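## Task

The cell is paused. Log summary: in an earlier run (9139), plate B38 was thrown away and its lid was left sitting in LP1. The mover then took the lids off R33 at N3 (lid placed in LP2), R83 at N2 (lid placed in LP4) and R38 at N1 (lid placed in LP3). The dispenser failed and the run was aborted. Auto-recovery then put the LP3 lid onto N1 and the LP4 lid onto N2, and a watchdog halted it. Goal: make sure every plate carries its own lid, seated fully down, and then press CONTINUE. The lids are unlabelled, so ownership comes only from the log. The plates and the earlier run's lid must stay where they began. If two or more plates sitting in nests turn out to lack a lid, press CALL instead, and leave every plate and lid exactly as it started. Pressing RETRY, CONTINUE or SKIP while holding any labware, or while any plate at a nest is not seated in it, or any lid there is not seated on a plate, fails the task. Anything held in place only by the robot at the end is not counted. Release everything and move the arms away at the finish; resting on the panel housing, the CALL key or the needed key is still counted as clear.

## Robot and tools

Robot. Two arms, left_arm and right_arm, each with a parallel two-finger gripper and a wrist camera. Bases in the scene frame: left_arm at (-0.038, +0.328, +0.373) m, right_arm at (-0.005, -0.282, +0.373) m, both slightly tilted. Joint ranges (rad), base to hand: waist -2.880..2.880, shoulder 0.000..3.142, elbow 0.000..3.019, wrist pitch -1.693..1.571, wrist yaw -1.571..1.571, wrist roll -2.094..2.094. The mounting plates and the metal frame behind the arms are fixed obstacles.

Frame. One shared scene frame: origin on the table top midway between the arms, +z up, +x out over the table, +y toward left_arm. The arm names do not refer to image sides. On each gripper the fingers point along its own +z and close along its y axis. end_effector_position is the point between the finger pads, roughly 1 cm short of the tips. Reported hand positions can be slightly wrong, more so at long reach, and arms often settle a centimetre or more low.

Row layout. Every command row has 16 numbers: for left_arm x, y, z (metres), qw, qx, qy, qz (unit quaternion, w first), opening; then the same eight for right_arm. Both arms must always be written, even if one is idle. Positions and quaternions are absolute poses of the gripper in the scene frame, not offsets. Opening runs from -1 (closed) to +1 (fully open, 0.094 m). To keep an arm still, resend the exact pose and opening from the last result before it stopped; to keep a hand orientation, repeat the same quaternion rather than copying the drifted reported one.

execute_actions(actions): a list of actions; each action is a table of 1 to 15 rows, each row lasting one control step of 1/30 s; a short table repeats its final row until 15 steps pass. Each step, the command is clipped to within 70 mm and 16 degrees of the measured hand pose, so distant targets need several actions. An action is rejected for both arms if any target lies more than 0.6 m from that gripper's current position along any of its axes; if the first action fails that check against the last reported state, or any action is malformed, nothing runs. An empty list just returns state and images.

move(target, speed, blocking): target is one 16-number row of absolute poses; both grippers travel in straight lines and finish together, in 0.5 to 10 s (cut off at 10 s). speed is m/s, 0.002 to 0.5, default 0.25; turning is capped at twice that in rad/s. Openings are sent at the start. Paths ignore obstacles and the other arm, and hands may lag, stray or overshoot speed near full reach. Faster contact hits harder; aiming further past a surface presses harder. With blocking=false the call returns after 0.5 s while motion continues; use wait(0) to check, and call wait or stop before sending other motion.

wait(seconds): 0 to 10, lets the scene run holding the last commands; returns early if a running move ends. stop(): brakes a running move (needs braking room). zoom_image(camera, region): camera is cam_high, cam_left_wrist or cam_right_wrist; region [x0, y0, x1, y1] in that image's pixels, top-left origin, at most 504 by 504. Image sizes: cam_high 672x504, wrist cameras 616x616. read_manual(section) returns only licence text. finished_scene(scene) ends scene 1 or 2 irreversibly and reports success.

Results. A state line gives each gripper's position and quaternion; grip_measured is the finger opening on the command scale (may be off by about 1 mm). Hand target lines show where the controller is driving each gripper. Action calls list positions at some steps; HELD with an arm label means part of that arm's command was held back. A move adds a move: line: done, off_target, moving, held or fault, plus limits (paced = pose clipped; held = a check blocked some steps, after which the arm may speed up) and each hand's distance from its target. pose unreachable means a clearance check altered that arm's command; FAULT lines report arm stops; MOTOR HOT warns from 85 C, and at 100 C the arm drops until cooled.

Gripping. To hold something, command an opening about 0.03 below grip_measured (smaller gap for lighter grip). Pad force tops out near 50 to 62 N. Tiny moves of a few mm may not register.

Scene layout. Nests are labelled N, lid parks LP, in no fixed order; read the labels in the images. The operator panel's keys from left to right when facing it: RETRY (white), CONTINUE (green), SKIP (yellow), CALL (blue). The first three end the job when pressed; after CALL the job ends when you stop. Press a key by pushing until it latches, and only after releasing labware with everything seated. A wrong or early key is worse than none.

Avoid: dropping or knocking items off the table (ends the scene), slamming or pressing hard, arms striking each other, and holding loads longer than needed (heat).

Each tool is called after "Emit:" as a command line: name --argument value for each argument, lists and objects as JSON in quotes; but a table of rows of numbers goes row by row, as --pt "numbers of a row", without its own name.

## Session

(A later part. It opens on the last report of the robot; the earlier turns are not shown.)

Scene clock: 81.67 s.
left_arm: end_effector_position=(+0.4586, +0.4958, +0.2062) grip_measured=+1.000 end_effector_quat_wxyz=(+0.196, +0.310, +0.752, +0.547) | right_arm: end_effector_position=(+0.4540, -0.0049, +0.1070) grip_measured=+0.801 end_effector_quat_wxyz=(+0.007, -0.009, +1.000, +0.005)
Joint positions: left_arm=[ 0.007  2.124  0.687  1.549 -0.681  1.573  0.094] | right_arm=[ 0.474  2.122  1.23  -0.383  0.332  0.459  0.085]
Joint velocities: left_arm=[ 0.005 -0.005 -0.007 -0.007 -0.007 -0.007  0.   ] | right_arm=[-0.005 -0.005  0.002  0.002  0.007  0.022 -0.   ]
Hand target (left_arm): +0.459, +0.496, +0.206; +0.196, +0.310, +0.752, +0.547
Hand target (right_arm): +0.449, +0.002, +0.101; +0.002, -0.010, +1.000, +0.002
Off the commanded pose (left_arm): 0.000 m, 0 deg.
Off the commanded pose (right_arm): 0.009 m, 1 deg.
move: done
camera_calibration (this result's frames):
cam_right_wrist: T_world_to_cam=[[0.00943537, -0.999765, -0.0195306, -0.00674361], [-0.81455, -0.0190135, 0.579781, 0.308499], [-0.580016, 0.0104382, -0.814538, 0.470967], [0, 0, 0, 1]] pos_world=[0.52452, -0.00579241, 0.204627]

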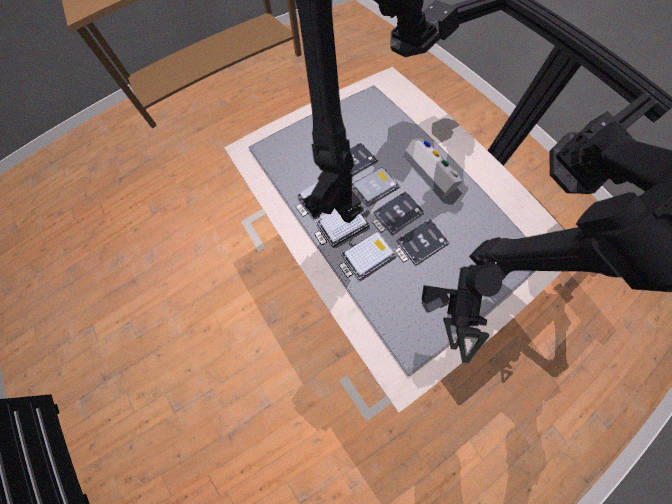

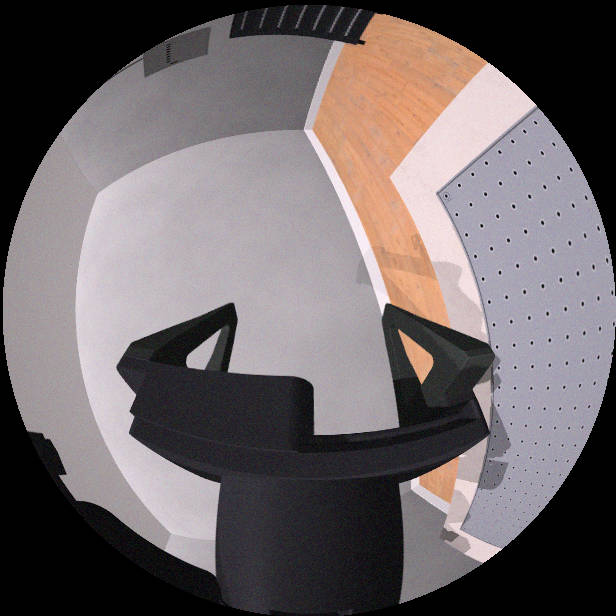

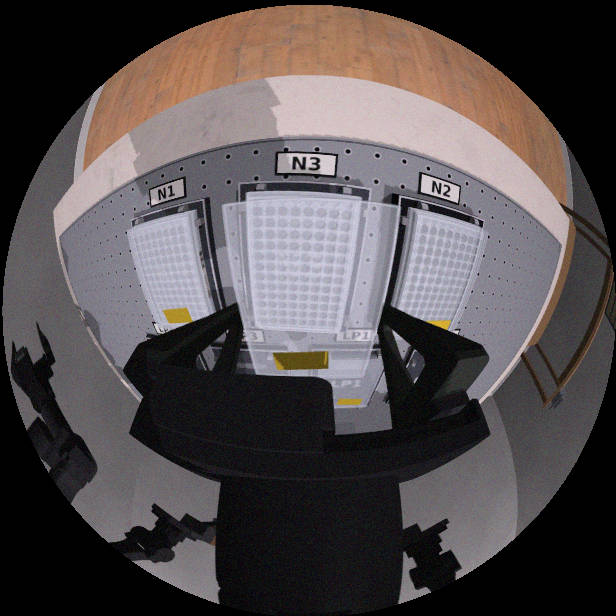

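Emit:
move --target '[0.4586,0.4958,0.2062,0.196,0.310,0.752,0.547,1, 0.453,0.004,0.068,0,0.02,1,0,0.77]' --speed 0.08

Emit:
zoom_image --camera "cam_right_wrist" --region '[200, 165, 420, 385]'

Scene clock: 98.27 s.
left_arm: end_effector_position=(+0.4586, +0.4958, +0.2062) grip_measured=+1.000 end_effector_quat_wxyz=(+0.196, +0.310, +0.752, +0.547) | right_arm: end_effector_position=(+0.4408, +0.0016, +0.0727) grip_measured=+0.801 end_effector_quat_wxyz=(-0.009, +0.006, +1.000, -0.004)
Joint positions: left_arm=[ 0.007  2.124  0.687  1.549 -0.681  1.573  0.094] | right_arm=[ 0.474  2.211  1.273 -0.377  0.332  0.5    0.085]
Joint velocities: left_arm=[ 0.005  0.015 -0.017  0.007 -0.037 -0.154  0.   ] | right_arm=[ 0.005 -0.005  0.012 -0.002  0.051  0.051 -0.   ]
Hand target (left_arm): +0.459, +0.496, +0.206; +0.196, +0.310, +0.752, +0.547
Hand target (right_arm): +0.453, +0.004, +0.068; +0.000, +0.020, +1.000, +0.000
Off the commanded pose (left_arm): 0.000 m, 0 deg.
Off the commanded pose (right_arm): 0.013 m, 2 deg.
move: off_target (right_arm)
camera_calibration (this result's frames):
cam_right_wrist: T_world_to_cam=[[-0.0196, -0.999806, -0.00208923, 0.0108193], [-0.795078, 0.0143195, 0.606339, 0.307229], [-0.606191, 0.0135453, -0.795204, 0.445485], [0, 0, 0, 1]] pos_world=[0.514532, 0.000383585, 0.167989]

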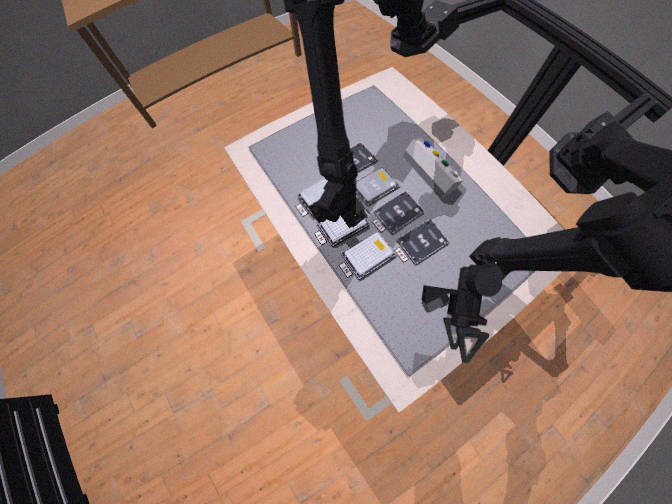

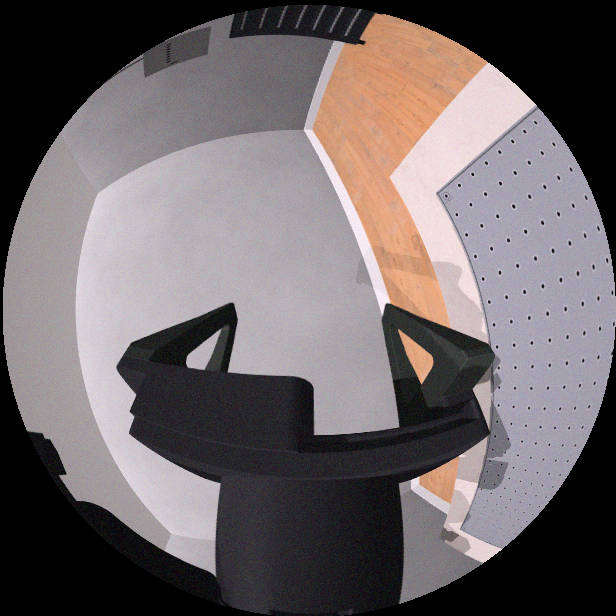

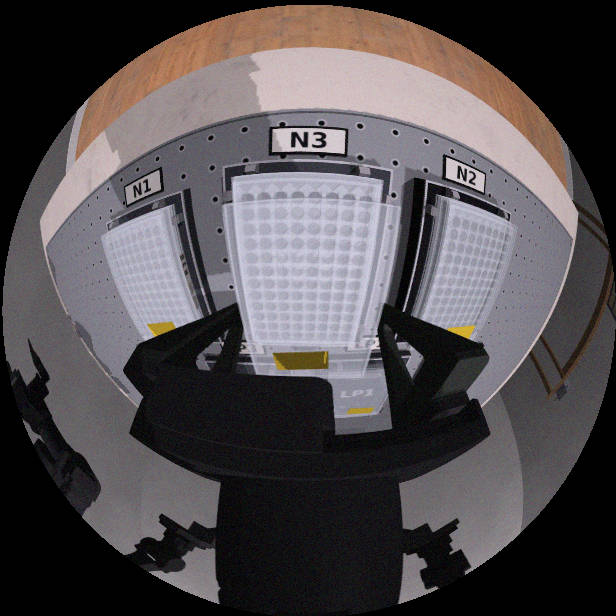

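Region (200, 165, 420, 385) of cam_right_wrist's 616x616 image, scaled by 2.291, with more detail than that image has.

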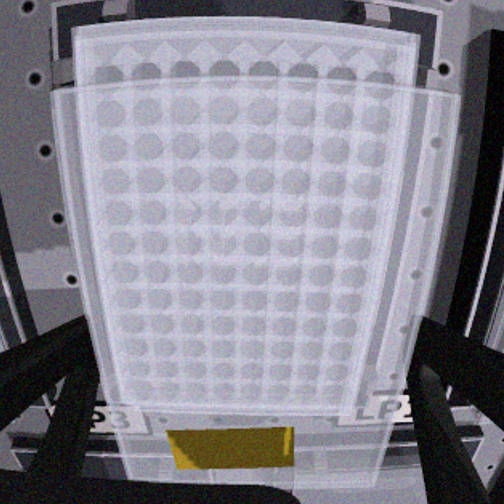

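Emit:
move --target '[0.4586,0.4958,0.2062,0.196,0.310,0.752,0.547,1, 0.465,0.0065,0.068,0.009,0.032,1,0.004,0.77]' --speed 0.04

Emit:
zoom_image --camera "cam_right_wrist" --region '[200, 165, 420, 385]'

Scene clock: 104.93 s.
left_arm: end_effector_position=(+0.4586, +0.4958, +0.2062) grip_measured=+1.000 end_effector_quat_wxyz=(+0.196, +0.310, +0.752, +0.547) | right_arm: end_effector_position=(+0.4551, +0.0079, +0.0758) grip_measured=+0.801 end_effector_quat_wxyz=(+0.003, +0.018, +1.000, +0.003)
Joint positions: left_arm=[ 0.007  2.124  0.687  1.549 -0.681  1.573  0.094] | right_arm=[ 0.474  2.211  1.297 -0.371  0.332  0.514  0.085]
Joint velocities: left_arm=[ 0.005 -0.005  0.002 -0.007 -0.095 -0.037  0.   ] | right_arm=[-0.015 -0.005  0.007 -0.007 -0.051 -0.066 -0.   ]
Hand target (left_arm): +0.459, +0.496, +0.206; +0.196, +0.310, +0.752, +0.547
Hand target (right_arm): +0.465, +0.006, +0.068; +0.009, +0.032, +0.999, +0.004
Off the commanded pose (left_arm): 0.000 m, 0 deg.
Off the commanded pose (right_arm): 0.013 m, 2 deg.
move: off_target (right_arm)
camera_calibration (this result's frames):
cam_right_wrist: T_world_to_cam=[[-0.0431306, -0.998947, -0.0156316, 0.0290741], [-0.809275, 0.025758, 0.586865, 0.324443], [-0.585844, 0.0379621, -0.809534, 0.448112], [0, 0, 0, 1]] pos_world=[0.526341, 0.00367521, 0.172812]

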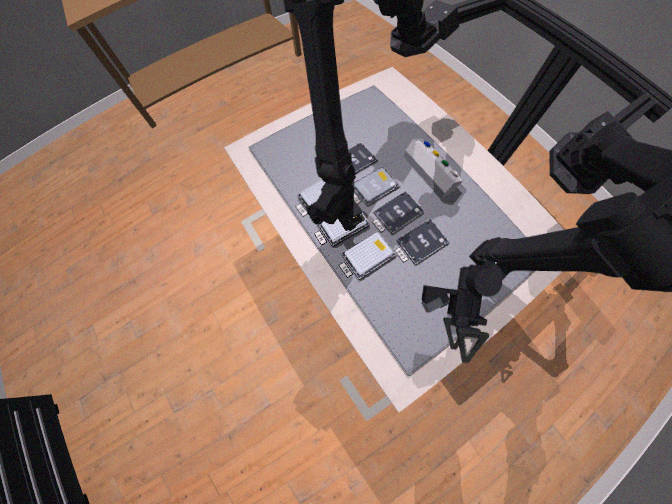

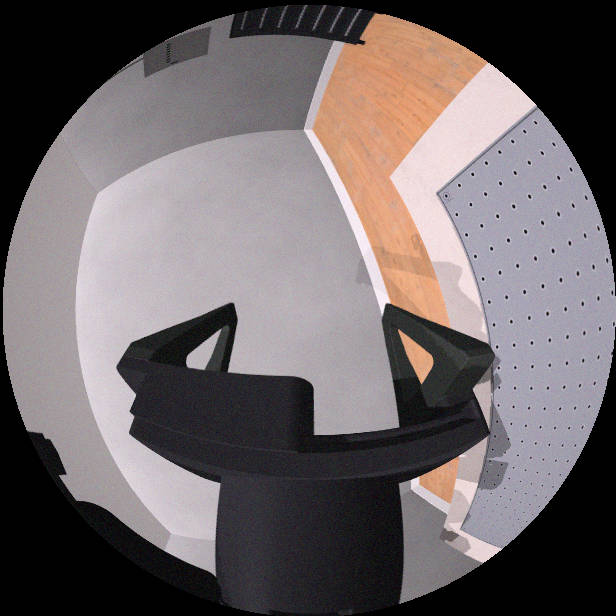

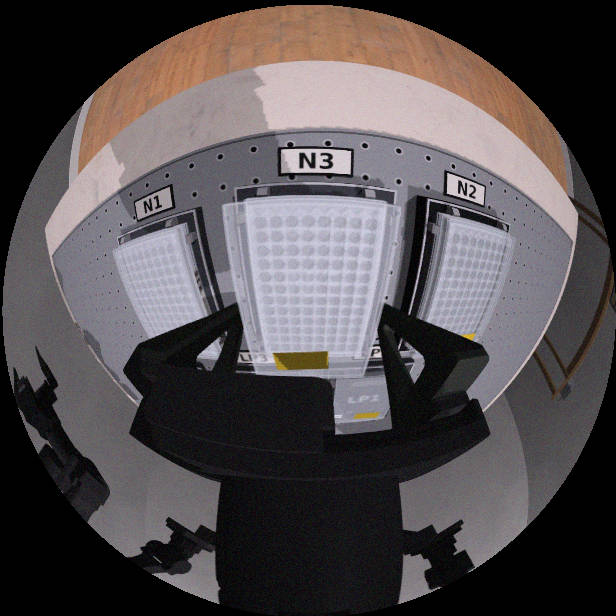

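Region (200, 165, 420, 385) of cam_right_wrist's 616x616 image, scaled by 2.291, with more detail than that image has.

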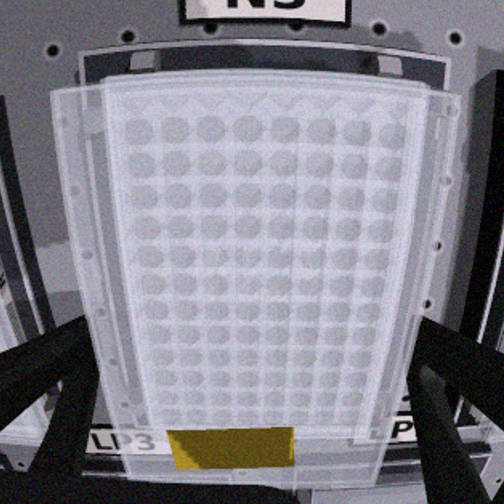

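Emit:
move --target '[0.4586,0.4958,0.2062,0.196,0.310,0.752,0.547,1, 0.465,-0.001,0.062,0.007,0.032,1,0.002,0.77]' --speed 0.03

Emit:
zoom_image --camera "cam_right_wrist" --region '[200, 165, 420, 385]'

Scene clock: 111.50 s.
left_arm: end_effector_position=(+0.4586, +0.4958, +0.2062) grip_measured=+1.000 end_effector_quat_wxyz=(+0.196, +0.310, +0.752, +0.547) | right_arm: end_effector_position=(+0.4568, +0.0085, +0.0757) grip_measured=+0.801 end_effector_quat_wxyz=(+0.006, +0.019, +1.000, +0.005)
Joint positions: left_arm=[ 0.007  2.124  0.687  1.549 -0.681  1.573  0.094] | right_arm=[ 0.474  2.211  1.297 -0.364  0.332  0.515  0.085]
Joint velocities: left_arm=[-0.005  0.015 -0.012 -0.002 -0.051  0.022  0.   ] | right_arm=[-0.005 -0.015 -0.002 -0.007 -0.051 -0.022  0.001]
Hand target (left_arm): +0.459, +0.496, +0.206; +0.196, +0.310, +0.752, +0.547
Hand target (right_arm): +0.465, -0.001, +0.063; +0.007, +0.032, +0.999, +0.002
Off the commanded pose (left_arm): 0.000 m, 0 deg.
Off the commanded pose (right_arm): 0.019 m, 1 deg.
move: off_target (right_arm)
camera_calibration (this result's frames):
cam_right_wrist: T_world_to_cam=[[-0.0466312, -0.998729, -0.0191101, 0.0316317], [-0.812874, 0.0268207, 0.581821, 0.327837], [-0.580569, 0.0426651, -0.813092, 0.446855], [0, 0, 0, 1]] pos_world=[0.527395, 0.00373358, 0.173196]

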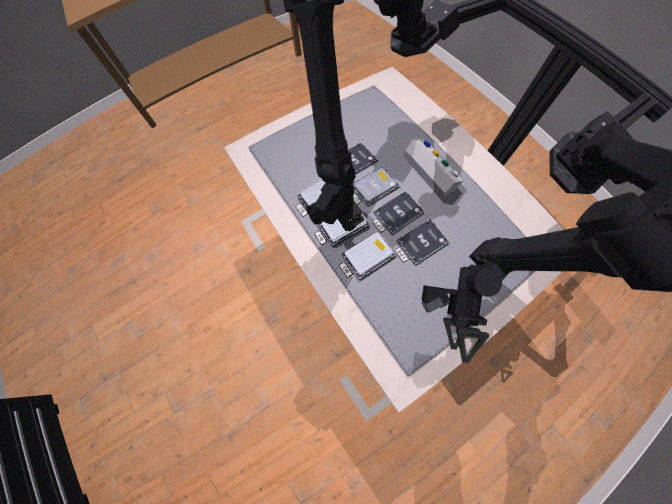

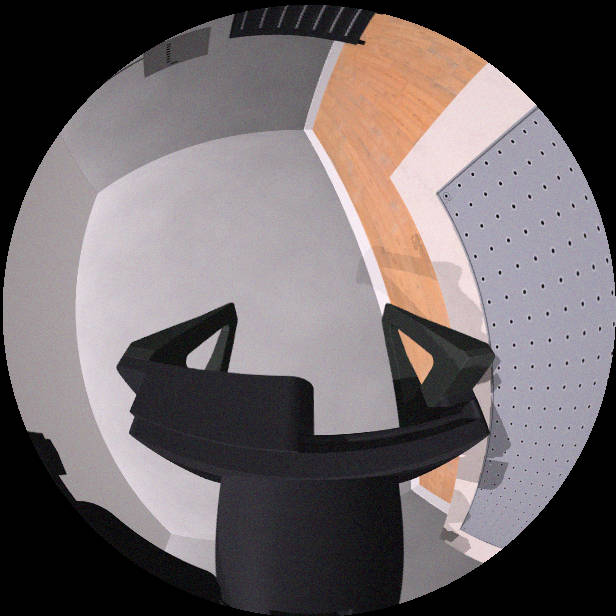

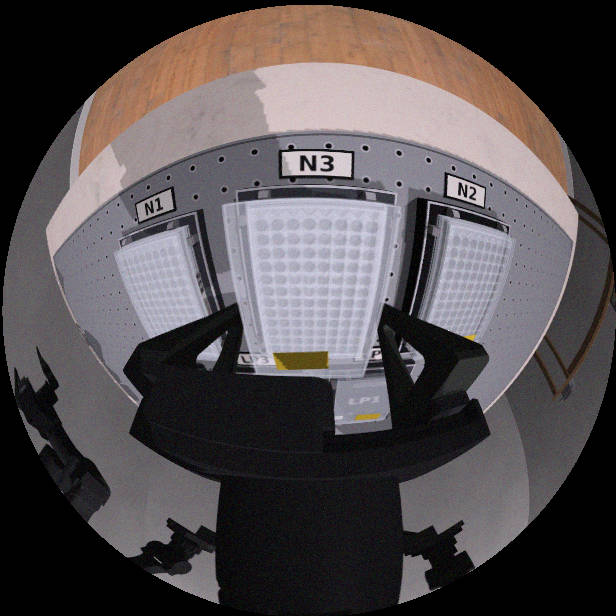

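Region (200, 165, 420, 385) of cam_right_wrist's 616x616 image, scaled by 2.291, with more detail than that image has.

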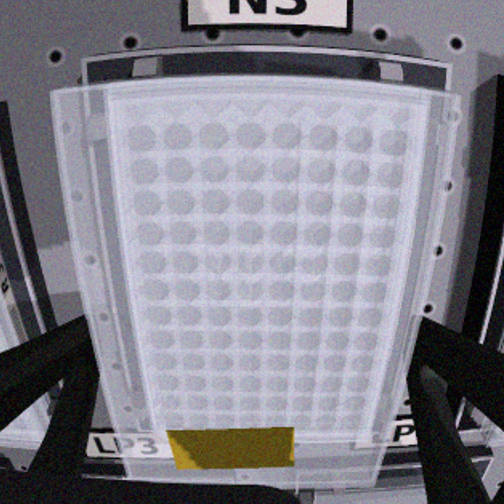

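Emit:
execute_actions --actions '[[[0.4586,0.4958,0.2062,0.196,0.310,0.752,0.547,1, 0.4655,-0.003,0.0615,0.004,0.032,1,0.0,0.77]],[[0.4586,0.4958,0.2062,0.196,0.310,0.752,0.547,1, 0.466,-0.005,0.061,0.004,0.032,1,0.0,0.77]]]'

Scene clock: 125.50 s.
left_arm: end_effector_position=(+0.4586, +0.4958, +0.2062) grip_measured=+1.000 end_effector_quat_wxyz=(+0.196, +0.310, +0.752, +0.547) | right_arm: end_effector_position=(+0.4583, +0.0042, +0.0741) grip_measured=+0.801 end_effector_quat_wxyz=(+0.006, +0.023, +1.000, +0.003)
Joint positions: left_arm=[ 0.007  2.124  0.687  1.549 -0.681  1.573  0.094] | right_arm=[ 0.466  2.211  1.297 -0.364  0.332  0.515  0.085]
Joint velocities: left_arm=[ 0.005 -0.005 -0.007  0.007 -0.037 -0.037  0.   ] | right_arm=[-0.005 -0.005  0.012  0.017 -0.051  0.037 -0.001]
Hand target (left_arm): +0.459, +0.496, +0.206; +0.196, +0.310, +0.752, +0.547
Hand target (right_arm): +0.466, -0.005, +0.062; +0.004, +0.032, +0.999, -0.000
Off the commanded pose (left_arm): 0.000 m, 0 deg.
Off the commanded pose (right_arm): 0.018 m, 1 deg.
Step readings (end_effector_position; steps 1 to 15: 1st action; 16 to 30: 2nd action):
0: left_arm (+0.4586, +0.4958, +0.2062) | right_arm (+0.4568, +0.0085, +0.0757)
1: left_arm (+0.4586, +0.4958, +0.2062) | right_arm (+0.4568, +0.0083, +0.0757)
2: left_arm (+0.4586, +0.4958, +0.2062) | right_arm (+0.4569, +0.0081, +0.0756)
4: left_arm (+0.4586, +0.4958, +0.2062) | right_arm (+0.4572, +0.0075, +0.0754)
8: left_arm (+0.4586, +0.4958, +0.2062) | right_arm (+0.4577, +0.0063, +0.0750)
15: left_arm (+0.4586, +0.4958, +0.2062) | right_arm (+0.4577, +0.0058, +0.0746)
16: left_arm (+0.4586, +0.4958, +0.2062) | right_arm (+0.4577, +0.0058, +0.0746)
17: left_arm (+0.4586, +0.4958, +0.2062) | right_arm (+0.4578, +0.0056, +0.0746)
19: left_arm (+0.4586, +0.4958, +0.2062) | right_arm (+0.4579, +0.0052, +0.0744)
23: left_arm (+0.4586, +0.4958, +0.2062) | right_arm (+0.4582, +0.0044, +0.0742)
30: end_effector_position above
camera_calibration (this result's frames):
cam_right_wrist: T_world_to_cam=[[-0.0538018, -0.998427, -0.015758, 0.0303992], [-0.811754, 0.0345415, 0.582977, 0.329548], [-0.581516, 0.0441568, -0.812336, 0.446984], [0, 0, 0, 1]] pos_world=[0.529076, -0.00076915, 0.171462]

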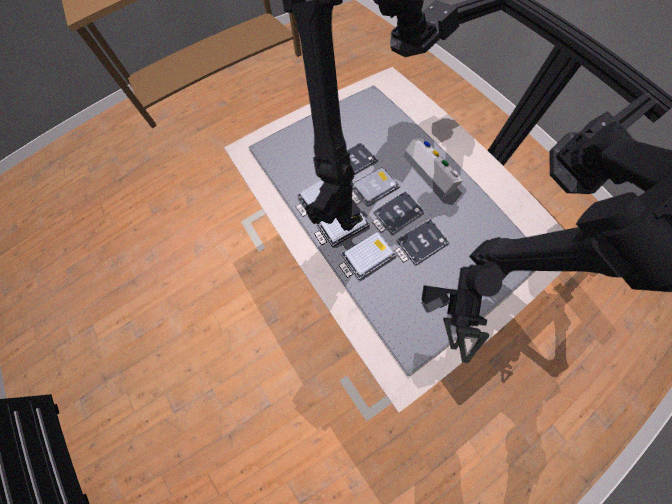

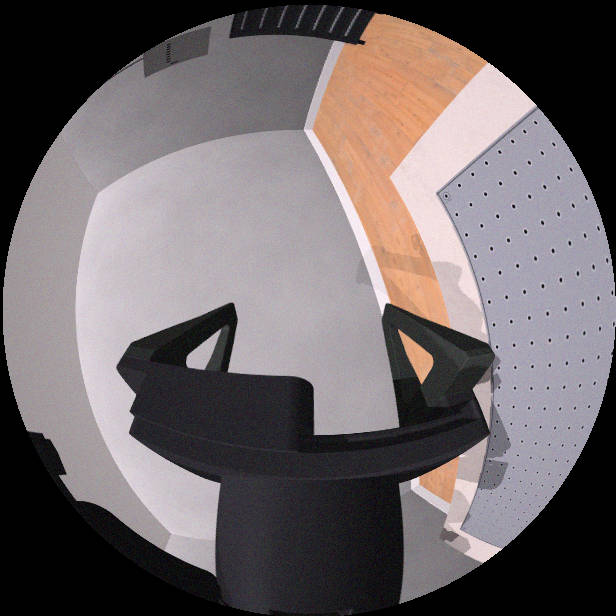

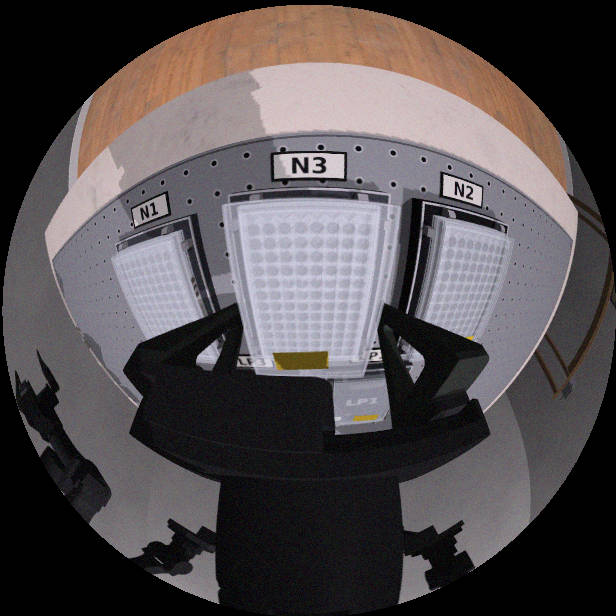

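Emit:
execute_actions --actions '[[[0.4586,0.4958,0.2062,0.196,0.310,0.752,0.547,1, 0.464,-0.005,0.059,0.003,0.028,1,0.0,0.77]],[[0.4586,0.4958,0.2062,0.196,0.310,0.752,0.547,1, 0.462,-0.005,0.057,0.002,0.026,1,0.0,0.77]]]'

Emit:
zoom_image --camera "cam_right_wrist" --region '[200, 165, 420, 385]'

Scene clock: 133.60 s.
left_arm: end_effector_position=(+0.4586, +0.4958, +0.2062) grip_measured=+1.000 end_effector_quat_wxyz=(+0.196, +0.310, +0.752, +0.547) | right_arm: end_effector_position=(+0.4547, +0.0040, +0.0704) grip_measured=+0.801 end_effector_quat_wxyz=(+0.002, +0.019, +1.000, +0.002)
Joint positions: left_arm=[ 0.007  2.124  0.687  1.549 -0.681  1.573  0.094] | right_arm=[ 0.466  2.219  1.297 -0.364  0.331  0.51   0.085]
Joint velocities: left_arm=[-0.005 -0.005 -0.002  0.002 -0.007  0.066  0.   ] | right_arm=[-0.005  0.005 -0.007 -0.012 -0.007 -0.007 -0.001]
Hand target (left_arm): +0.459, +0.496, +0.206; +0.196, +0.310, +0.752, +0.547
Hand target (right_arm): +0.462, -0.005, +0.057; +0.002, +0.026, +1.000, -0.000
Off the commanded pose (left_arm): 0.000 m, 0 deg.
Off the commanded pose (right_arm): 0.018 m, 1 deg.
Step readings (end_effector_position; steps 1 to 15: 1st action; 16 to 30: 2nd action):
0: left_arm (+0.4586, +0.4958, +0.2062) | right_arm (+0.4583, +0.0042, +0.0741)
1: left_arm (+0.4586, +0.4958, +0.2062) | right_arm (+0.4583, +0.0042, +0.0741)
2: left_arm (+0.4586, +0.4958, +0.2062) | right_arm (+0.4582, +0.0042, +0.0739)
4: left_arm (+0.4586, +0.4958, +0.2062) | right_arm (+0.4578, +0.0041, +0.0736)
8: left_arm (+0.4586, +0.4958, +0.2062) | right_arm (+0.4568, +0.0040, +0.0725)
15: left_arm (+0.4586, +0.4958, +0.2062) | right_arm (+0.4566, +0.0040, +0.0723)
16: left_arm (+0.4586, +0.4958, +0.2062) | right_arm (+0.4564, +0.0040, +0.0722)
17: left_arm (+0.4586, +0.4958, +0.2062) | right_arm (+0.4564, +0.0041, +0.0722)
19: left_arm (+0.4586, +0.4958, +0.2062) | right_arm (+0.4559, +0.0041, +0.0716)
23: left_arm (+0.4586, +0.4958, +0.2062) | right_arm (+0.4550, +0.0040, +0.0708)
30: end_effector_position above
camera_calibration (this result's frames):
cam_right_wrist: T_world_to_cam=[[-0.0463336, -0.998842, -0.0129284, 0.0263258], [-0.807758, 0.0298492, 0.588758, 0.326526], [-0.587691, 0.0377223, -0.808206, 0.444435], [0, 0, 0, 1]] pos_world=[0.526164, -0.000216314, 0.16729]

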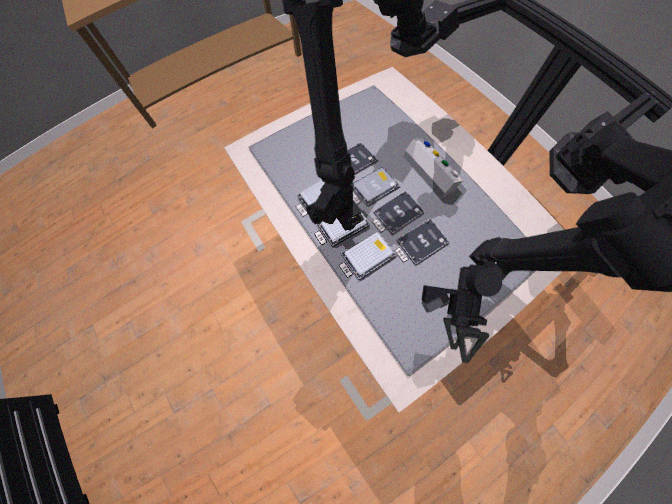

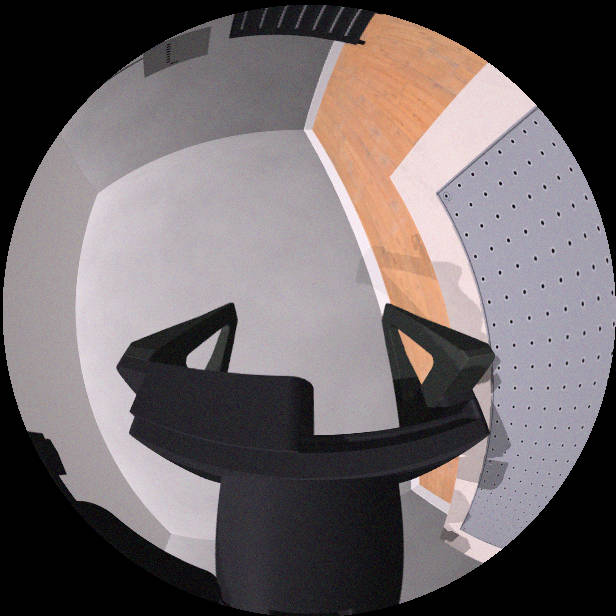

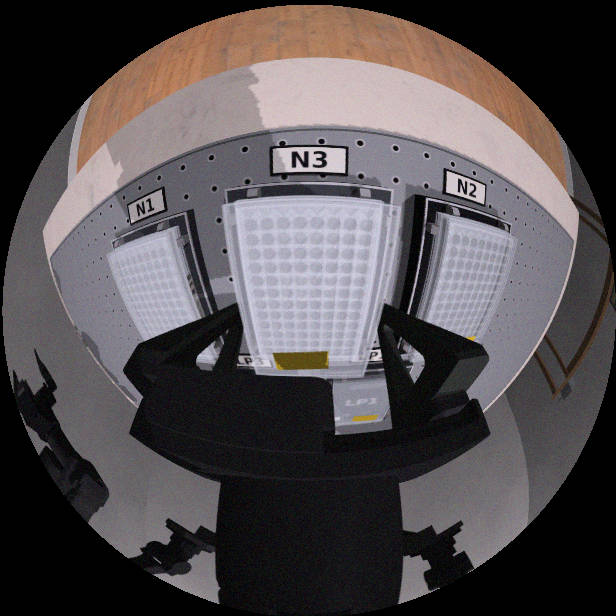

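Region (200, 165, 420, 385) of cam_right_wrist's 616x616 image, scaled by 2.291, with more detail than that image has.

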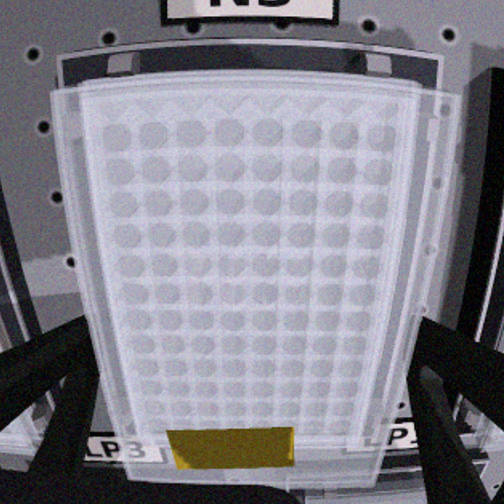

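Emit:
zoom_image --camera "cam_right_wrist" --region '[215, 175, 295, 235]'

Emit:
zoom_image --camera "cam_right_wrist" --region '[330, 175, 410, 235]'

Emit:
zoom_image --camera "cam_right_wrist" --region '[235, 300, 395, 385]'

Region (215, 175, 295, 235) of cam_right_wrist's 616x616 image, scaled by 6.300, with more detail than that image has; it fills the top 378 rows of this view, and the rest is white.

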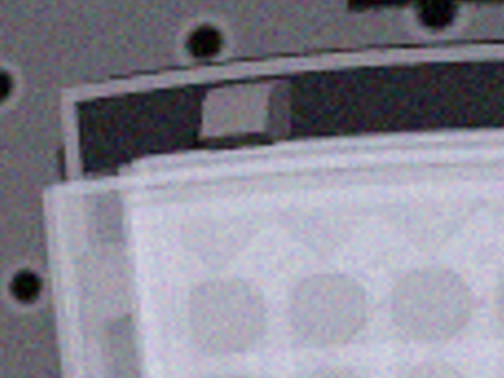

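Region (330, 175, 410, 235) of cam_right_wrist's 616x616 image, scaled by 6.300, with more detail than that image has; it fills the top 378 rows of this view, and the rest is white.

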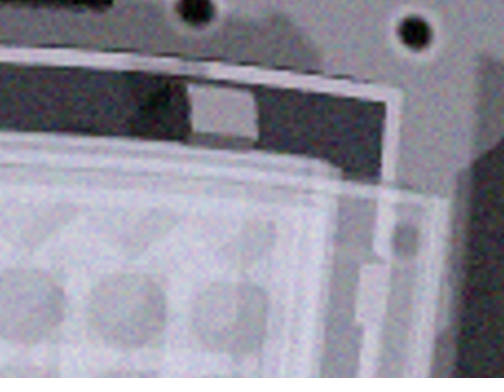

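Region (235, 300, 395, 385) of cam_right_wrist's 616x616 image, scaled by 3.150, with more detail than that image has; it fills the top 268 rows of this view, and the rest is white.

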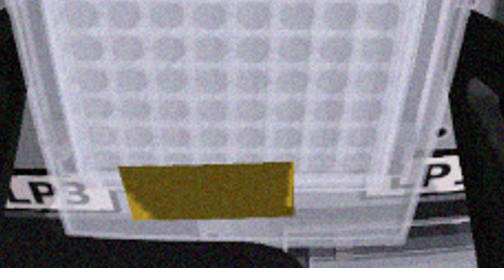

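Emit:
execute_actions --actions '[[[0.4586,0.4958,0.2062,0.196,0.310,0.752,0.547,1, 0.4635,-0.004,0.054,0.002,0.024,1,0.0,0.77]],[[0.4586,0.4958,0.2062,0.196,0.310,0.752,0.547,1, 0.4635,-0.0035,0.051,0.002,0.024,1,0.0,0.77]]]'

Emit:
zoom_image --camera "cam_right_wrist" --region '[210, 170, 410, 270]'

Scene clock: 147.73 s.
left_arm: end_effector_position=(+0.4586, +0.4958, +0.2062) grip_measured=+1.000 end_effector_quat_wxyz=(+0.196, +0.310, +0.752, +0.547) | right_arm: end_effector_position=(+0.4525, +0.0043, +0.0640) grip_measured=+0.801 end_effector_quat_wxyz=(-0.001, +0.016, +1.000, +0.000)
Joint positions: left_arm=[ 0.007  2.124  0.687  1.549 -0.681  1.573  0.094] | right_arm=[ 0.464  2.235  1.304 -0.361  0.331  0.504  0.085]
Joint velocities: left_arm=[-0.005  0.005  0.007 -0.012 -0.081 -0.066  0.   ] | right_arm=[-0.005 -0.024 -0.027 -0.012 -0.051  0.022  0.   ]
Hand target (left_arm): +0.459, +0.496, +0.206; +0.196, +0.310, +0.752, +0.547
Hand target (right_arm): +0.463, -0.004, +0.052; +0.002, +0.024, +1.000, -0.000
Off the commanded pose (left_arm): 0.000 m, 0 deg.
Off the commanded pose (right_arm): 0.019 m, 1 deg.
Step readings (end_effector_position; steps 1 to 15: 1st action; 16 to 30: 2nd action):
0: left_arm (+0.4586, +0.4958, +0.2062) | right_arm (+0.4547, +0.0040, +0.0704)
1: left_arm (+0.4586, +0.4958, +0.2062) | right_arm (+0.4545, +0.0039, +0.0702)
2: left_arm (+0.4586, +0.4958, +0.2062) | right_arm (+0.4546, +0.0041, +0.0700)
4: left_arm (+0.4586, +0.4958, +0.2062) | right_arm (+0.4541, +0.0040, +0.0689)
8: left_arm (+0.4586, +0.4958, +0.2062) | right_arm (+0.4523, +0.0036, +0.0668)
15: left_arm (+0.4586, +0.4958, +0.2062) | right_arm (+0.4518, +0.0036, +0.0662)
16: left_arm (+0.4586, +0.4958, +0.2062) | right_arm (+0.4517, +0.0036, +0.0661)
17: left_arm (+0.4586, +0.4958, +0.2062) | right_arm (+0.4522, +0.0040, +0.0659)
19: left_arm (+0.4586, +0.4958, +0.2062) | right_arm (+0.4525, +0.0042, +0.0650)
23: left_arm (+0.4586, +0.4958, +0.2062) | right_arm (+0.4527, +0.0044, +0.0641)
30: end_effector_position above
camera_calibration (this result's frames):
cam_right_wrist: T_world_to_cam=[[-0.0398163, -0.999157, -0.00998211, 0.0233734], [-0.804862, 0.0261505, 0.592885, 0.326998], [-0.592124, 0.0316407, -0.805225, 0.439754], [0, 0, 0, 1]] pos_world=[0.524508, 0.000888409, 0.160462]

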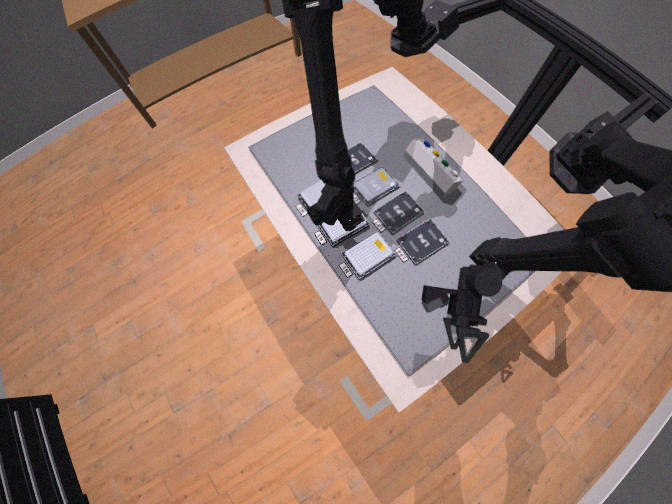

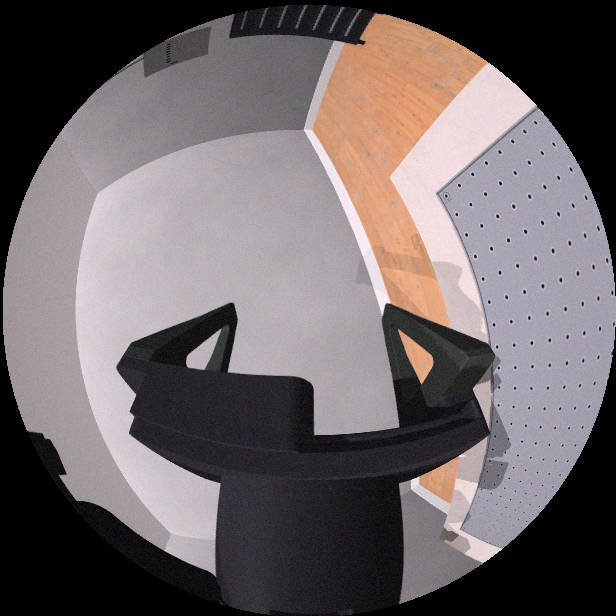

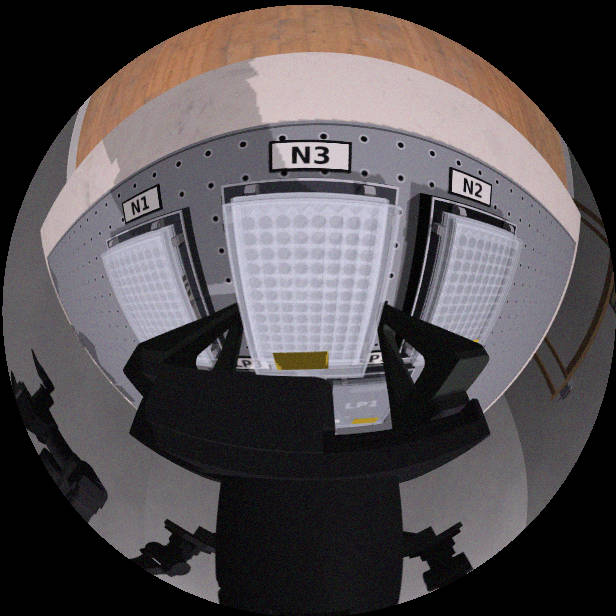

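Region (210, 170, 410, 270) of cam_right_wrist's 616x616 image, scaled by 2.520, with more detail than that image has.

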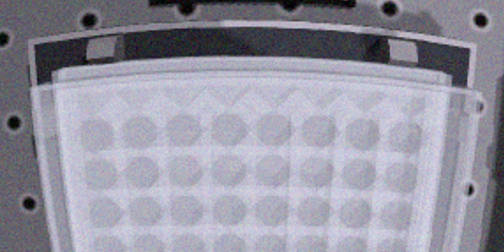

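Emit:
execute_actions --actions '[[[0.4586,0.4958,0.2062,0.196,0.310,0.752,0.547,1, 0.4665,-0.0022,0.0517,0.004,0.026,1,0.001,0.77]]]'

Emit:
zoom_image --camera "cam_right_wrist" --region '[215, 175, 295, 235]'

Emit:
zoom_image --camera "cam_right_wrist" --region '[330, 175, 410, 235]'

Emit:
zoom_image --camera "cam_right_wrist" --region '[235, 300, 395, 385]'

Scene clock: 155.33 s.
left_arm: end_effector_position=(+0.4586, +0.4958, +0.2062) grip_measured=+1.000 end_effector_quat_wxyz=(+0.196, +0.310, +0.752, +0.547) | right_arm: end_effector_position=(+0.4559, +0.0058, +0.0646) grip_measured=+0.801 end_effector_quat_wxyz=(+0.002, +0.017, +1.000, +0.002)
Joint positions: left_arm=[ 0.007  2.124  0.687  1.549 -0.681  1.573  0.094] | right_arm=[ 0.464  2.235  1.311 -0.361  0.331  0.504  0.085]
Joint velocities: left_arm=[-0.005 -0.005  0.002  0.007  0.007  0.125  0.   ] | right_arm=[-0.005 -0.005 -0.007  0.012 -0.081 -0.007  0.001]
Hand target (left_arm): +0.459, +0.496, +0.206; +0.196, +0.310, +0.752, +0.547
Hand target (right_arm): +0.466, -0.002, +0.052; +0.004, +0.026, +1.000, +0.001
Off the commanded pose (left_arm): 0.000 m, 0 deg.
Off the commanded pose (right_arm): 0.019 m, 1 deg.
Step readings (end_effector_position):
0: left_arm (+0.4586, +0.4958, +0.2062) | right_arm (+0.4525, +0.0043, +0.0640)
1: left_arm (+0.4586, +0.4958, +0.2062) | right_arm (+0.4527, +0.0044, +0.0640)
2: left_arm (+0.4586, +0.4958, +0.2062) | right_arm (+0.4529, +0.0045, +0.0641)
4: left_arm (+0.4586, +0.4958, +0.2062) | right_arm (+0.4540, +0.0050, +0.0642)
8: left_arm (+0.4586, +0.4958, +0.2062) | right_arm (+0.4557, +0.0057, +0.0646)
15: end_effector_position above
camera_calibration (this result's frames):
cam_right_wrist: T_world_to_cam=[[-0.0417446, -0.999046, -0.0128126, 0.0260486], [-0.807847, 0.0262041, 0.588809, 0.330919], [-0.587912, 0.0349302, -0.808171, 0.440495], [0, 0, 0, 1]] pos_world=[0.527392, 0.00196578, 0.161481]

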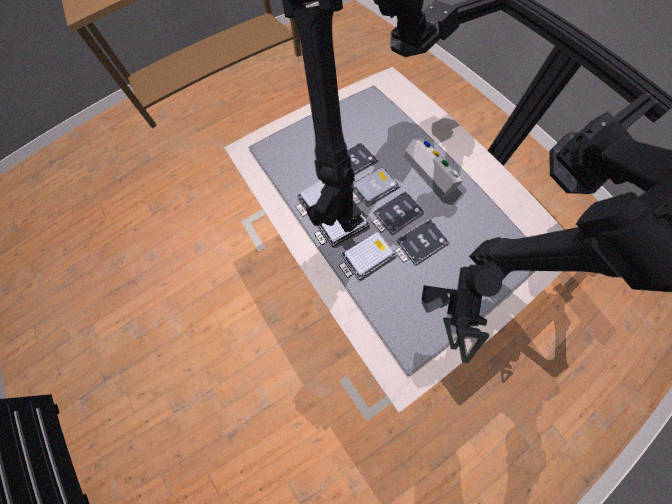

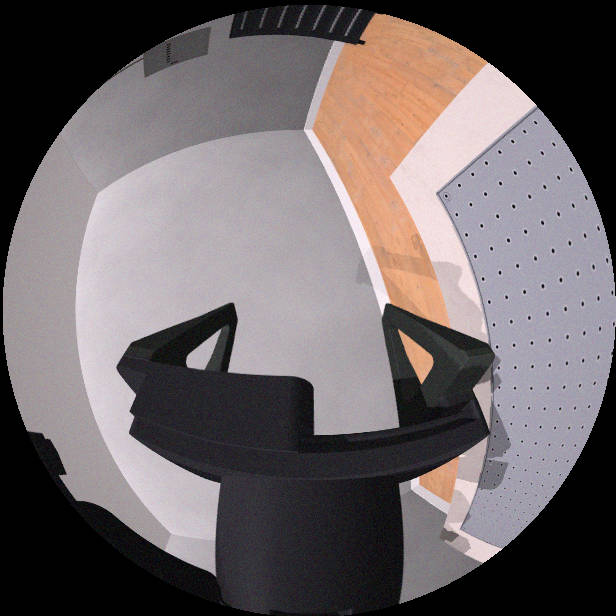

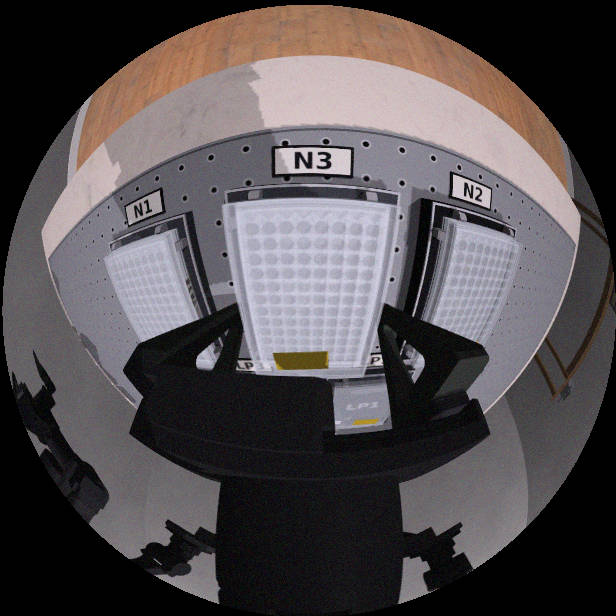

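Region (215, 175, 295, 235) of cam_right_wrist's 616x616 image, scaled by 6.300, with more detail than that image has; it fills the top 378 rows of this view, and the rest is white.

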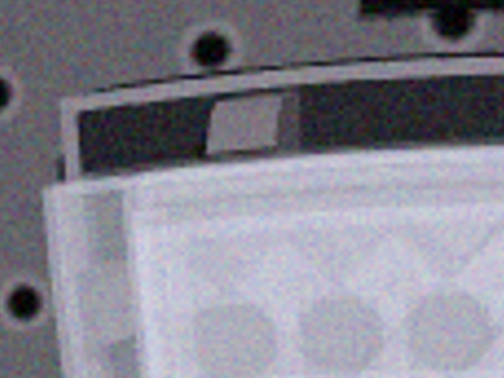

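Region (330, 175, 410, 235) of cam_right_wrist's 616x616 image, scaled by 6.300, with more detail than that image has; it fills the top 378 rows of this view, and the rest is white.

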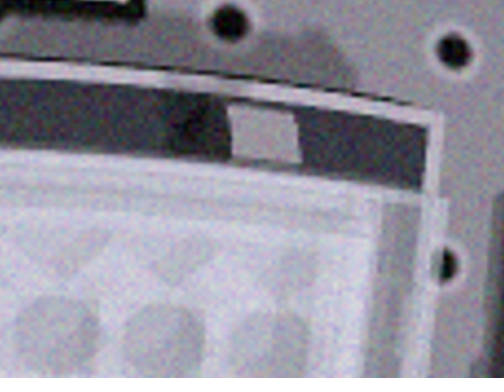

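Region (235, 300, 395, 385) of cam_right_wrist's 616x616 image, scaled by 3.150, with more detail than that image has; it fills the top 268 rows of this view, and the rest is white.

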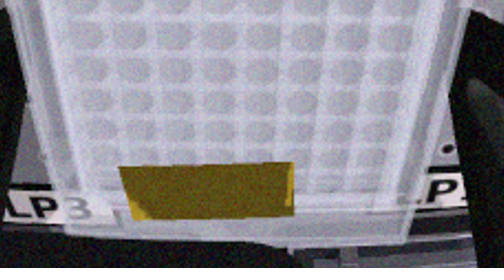

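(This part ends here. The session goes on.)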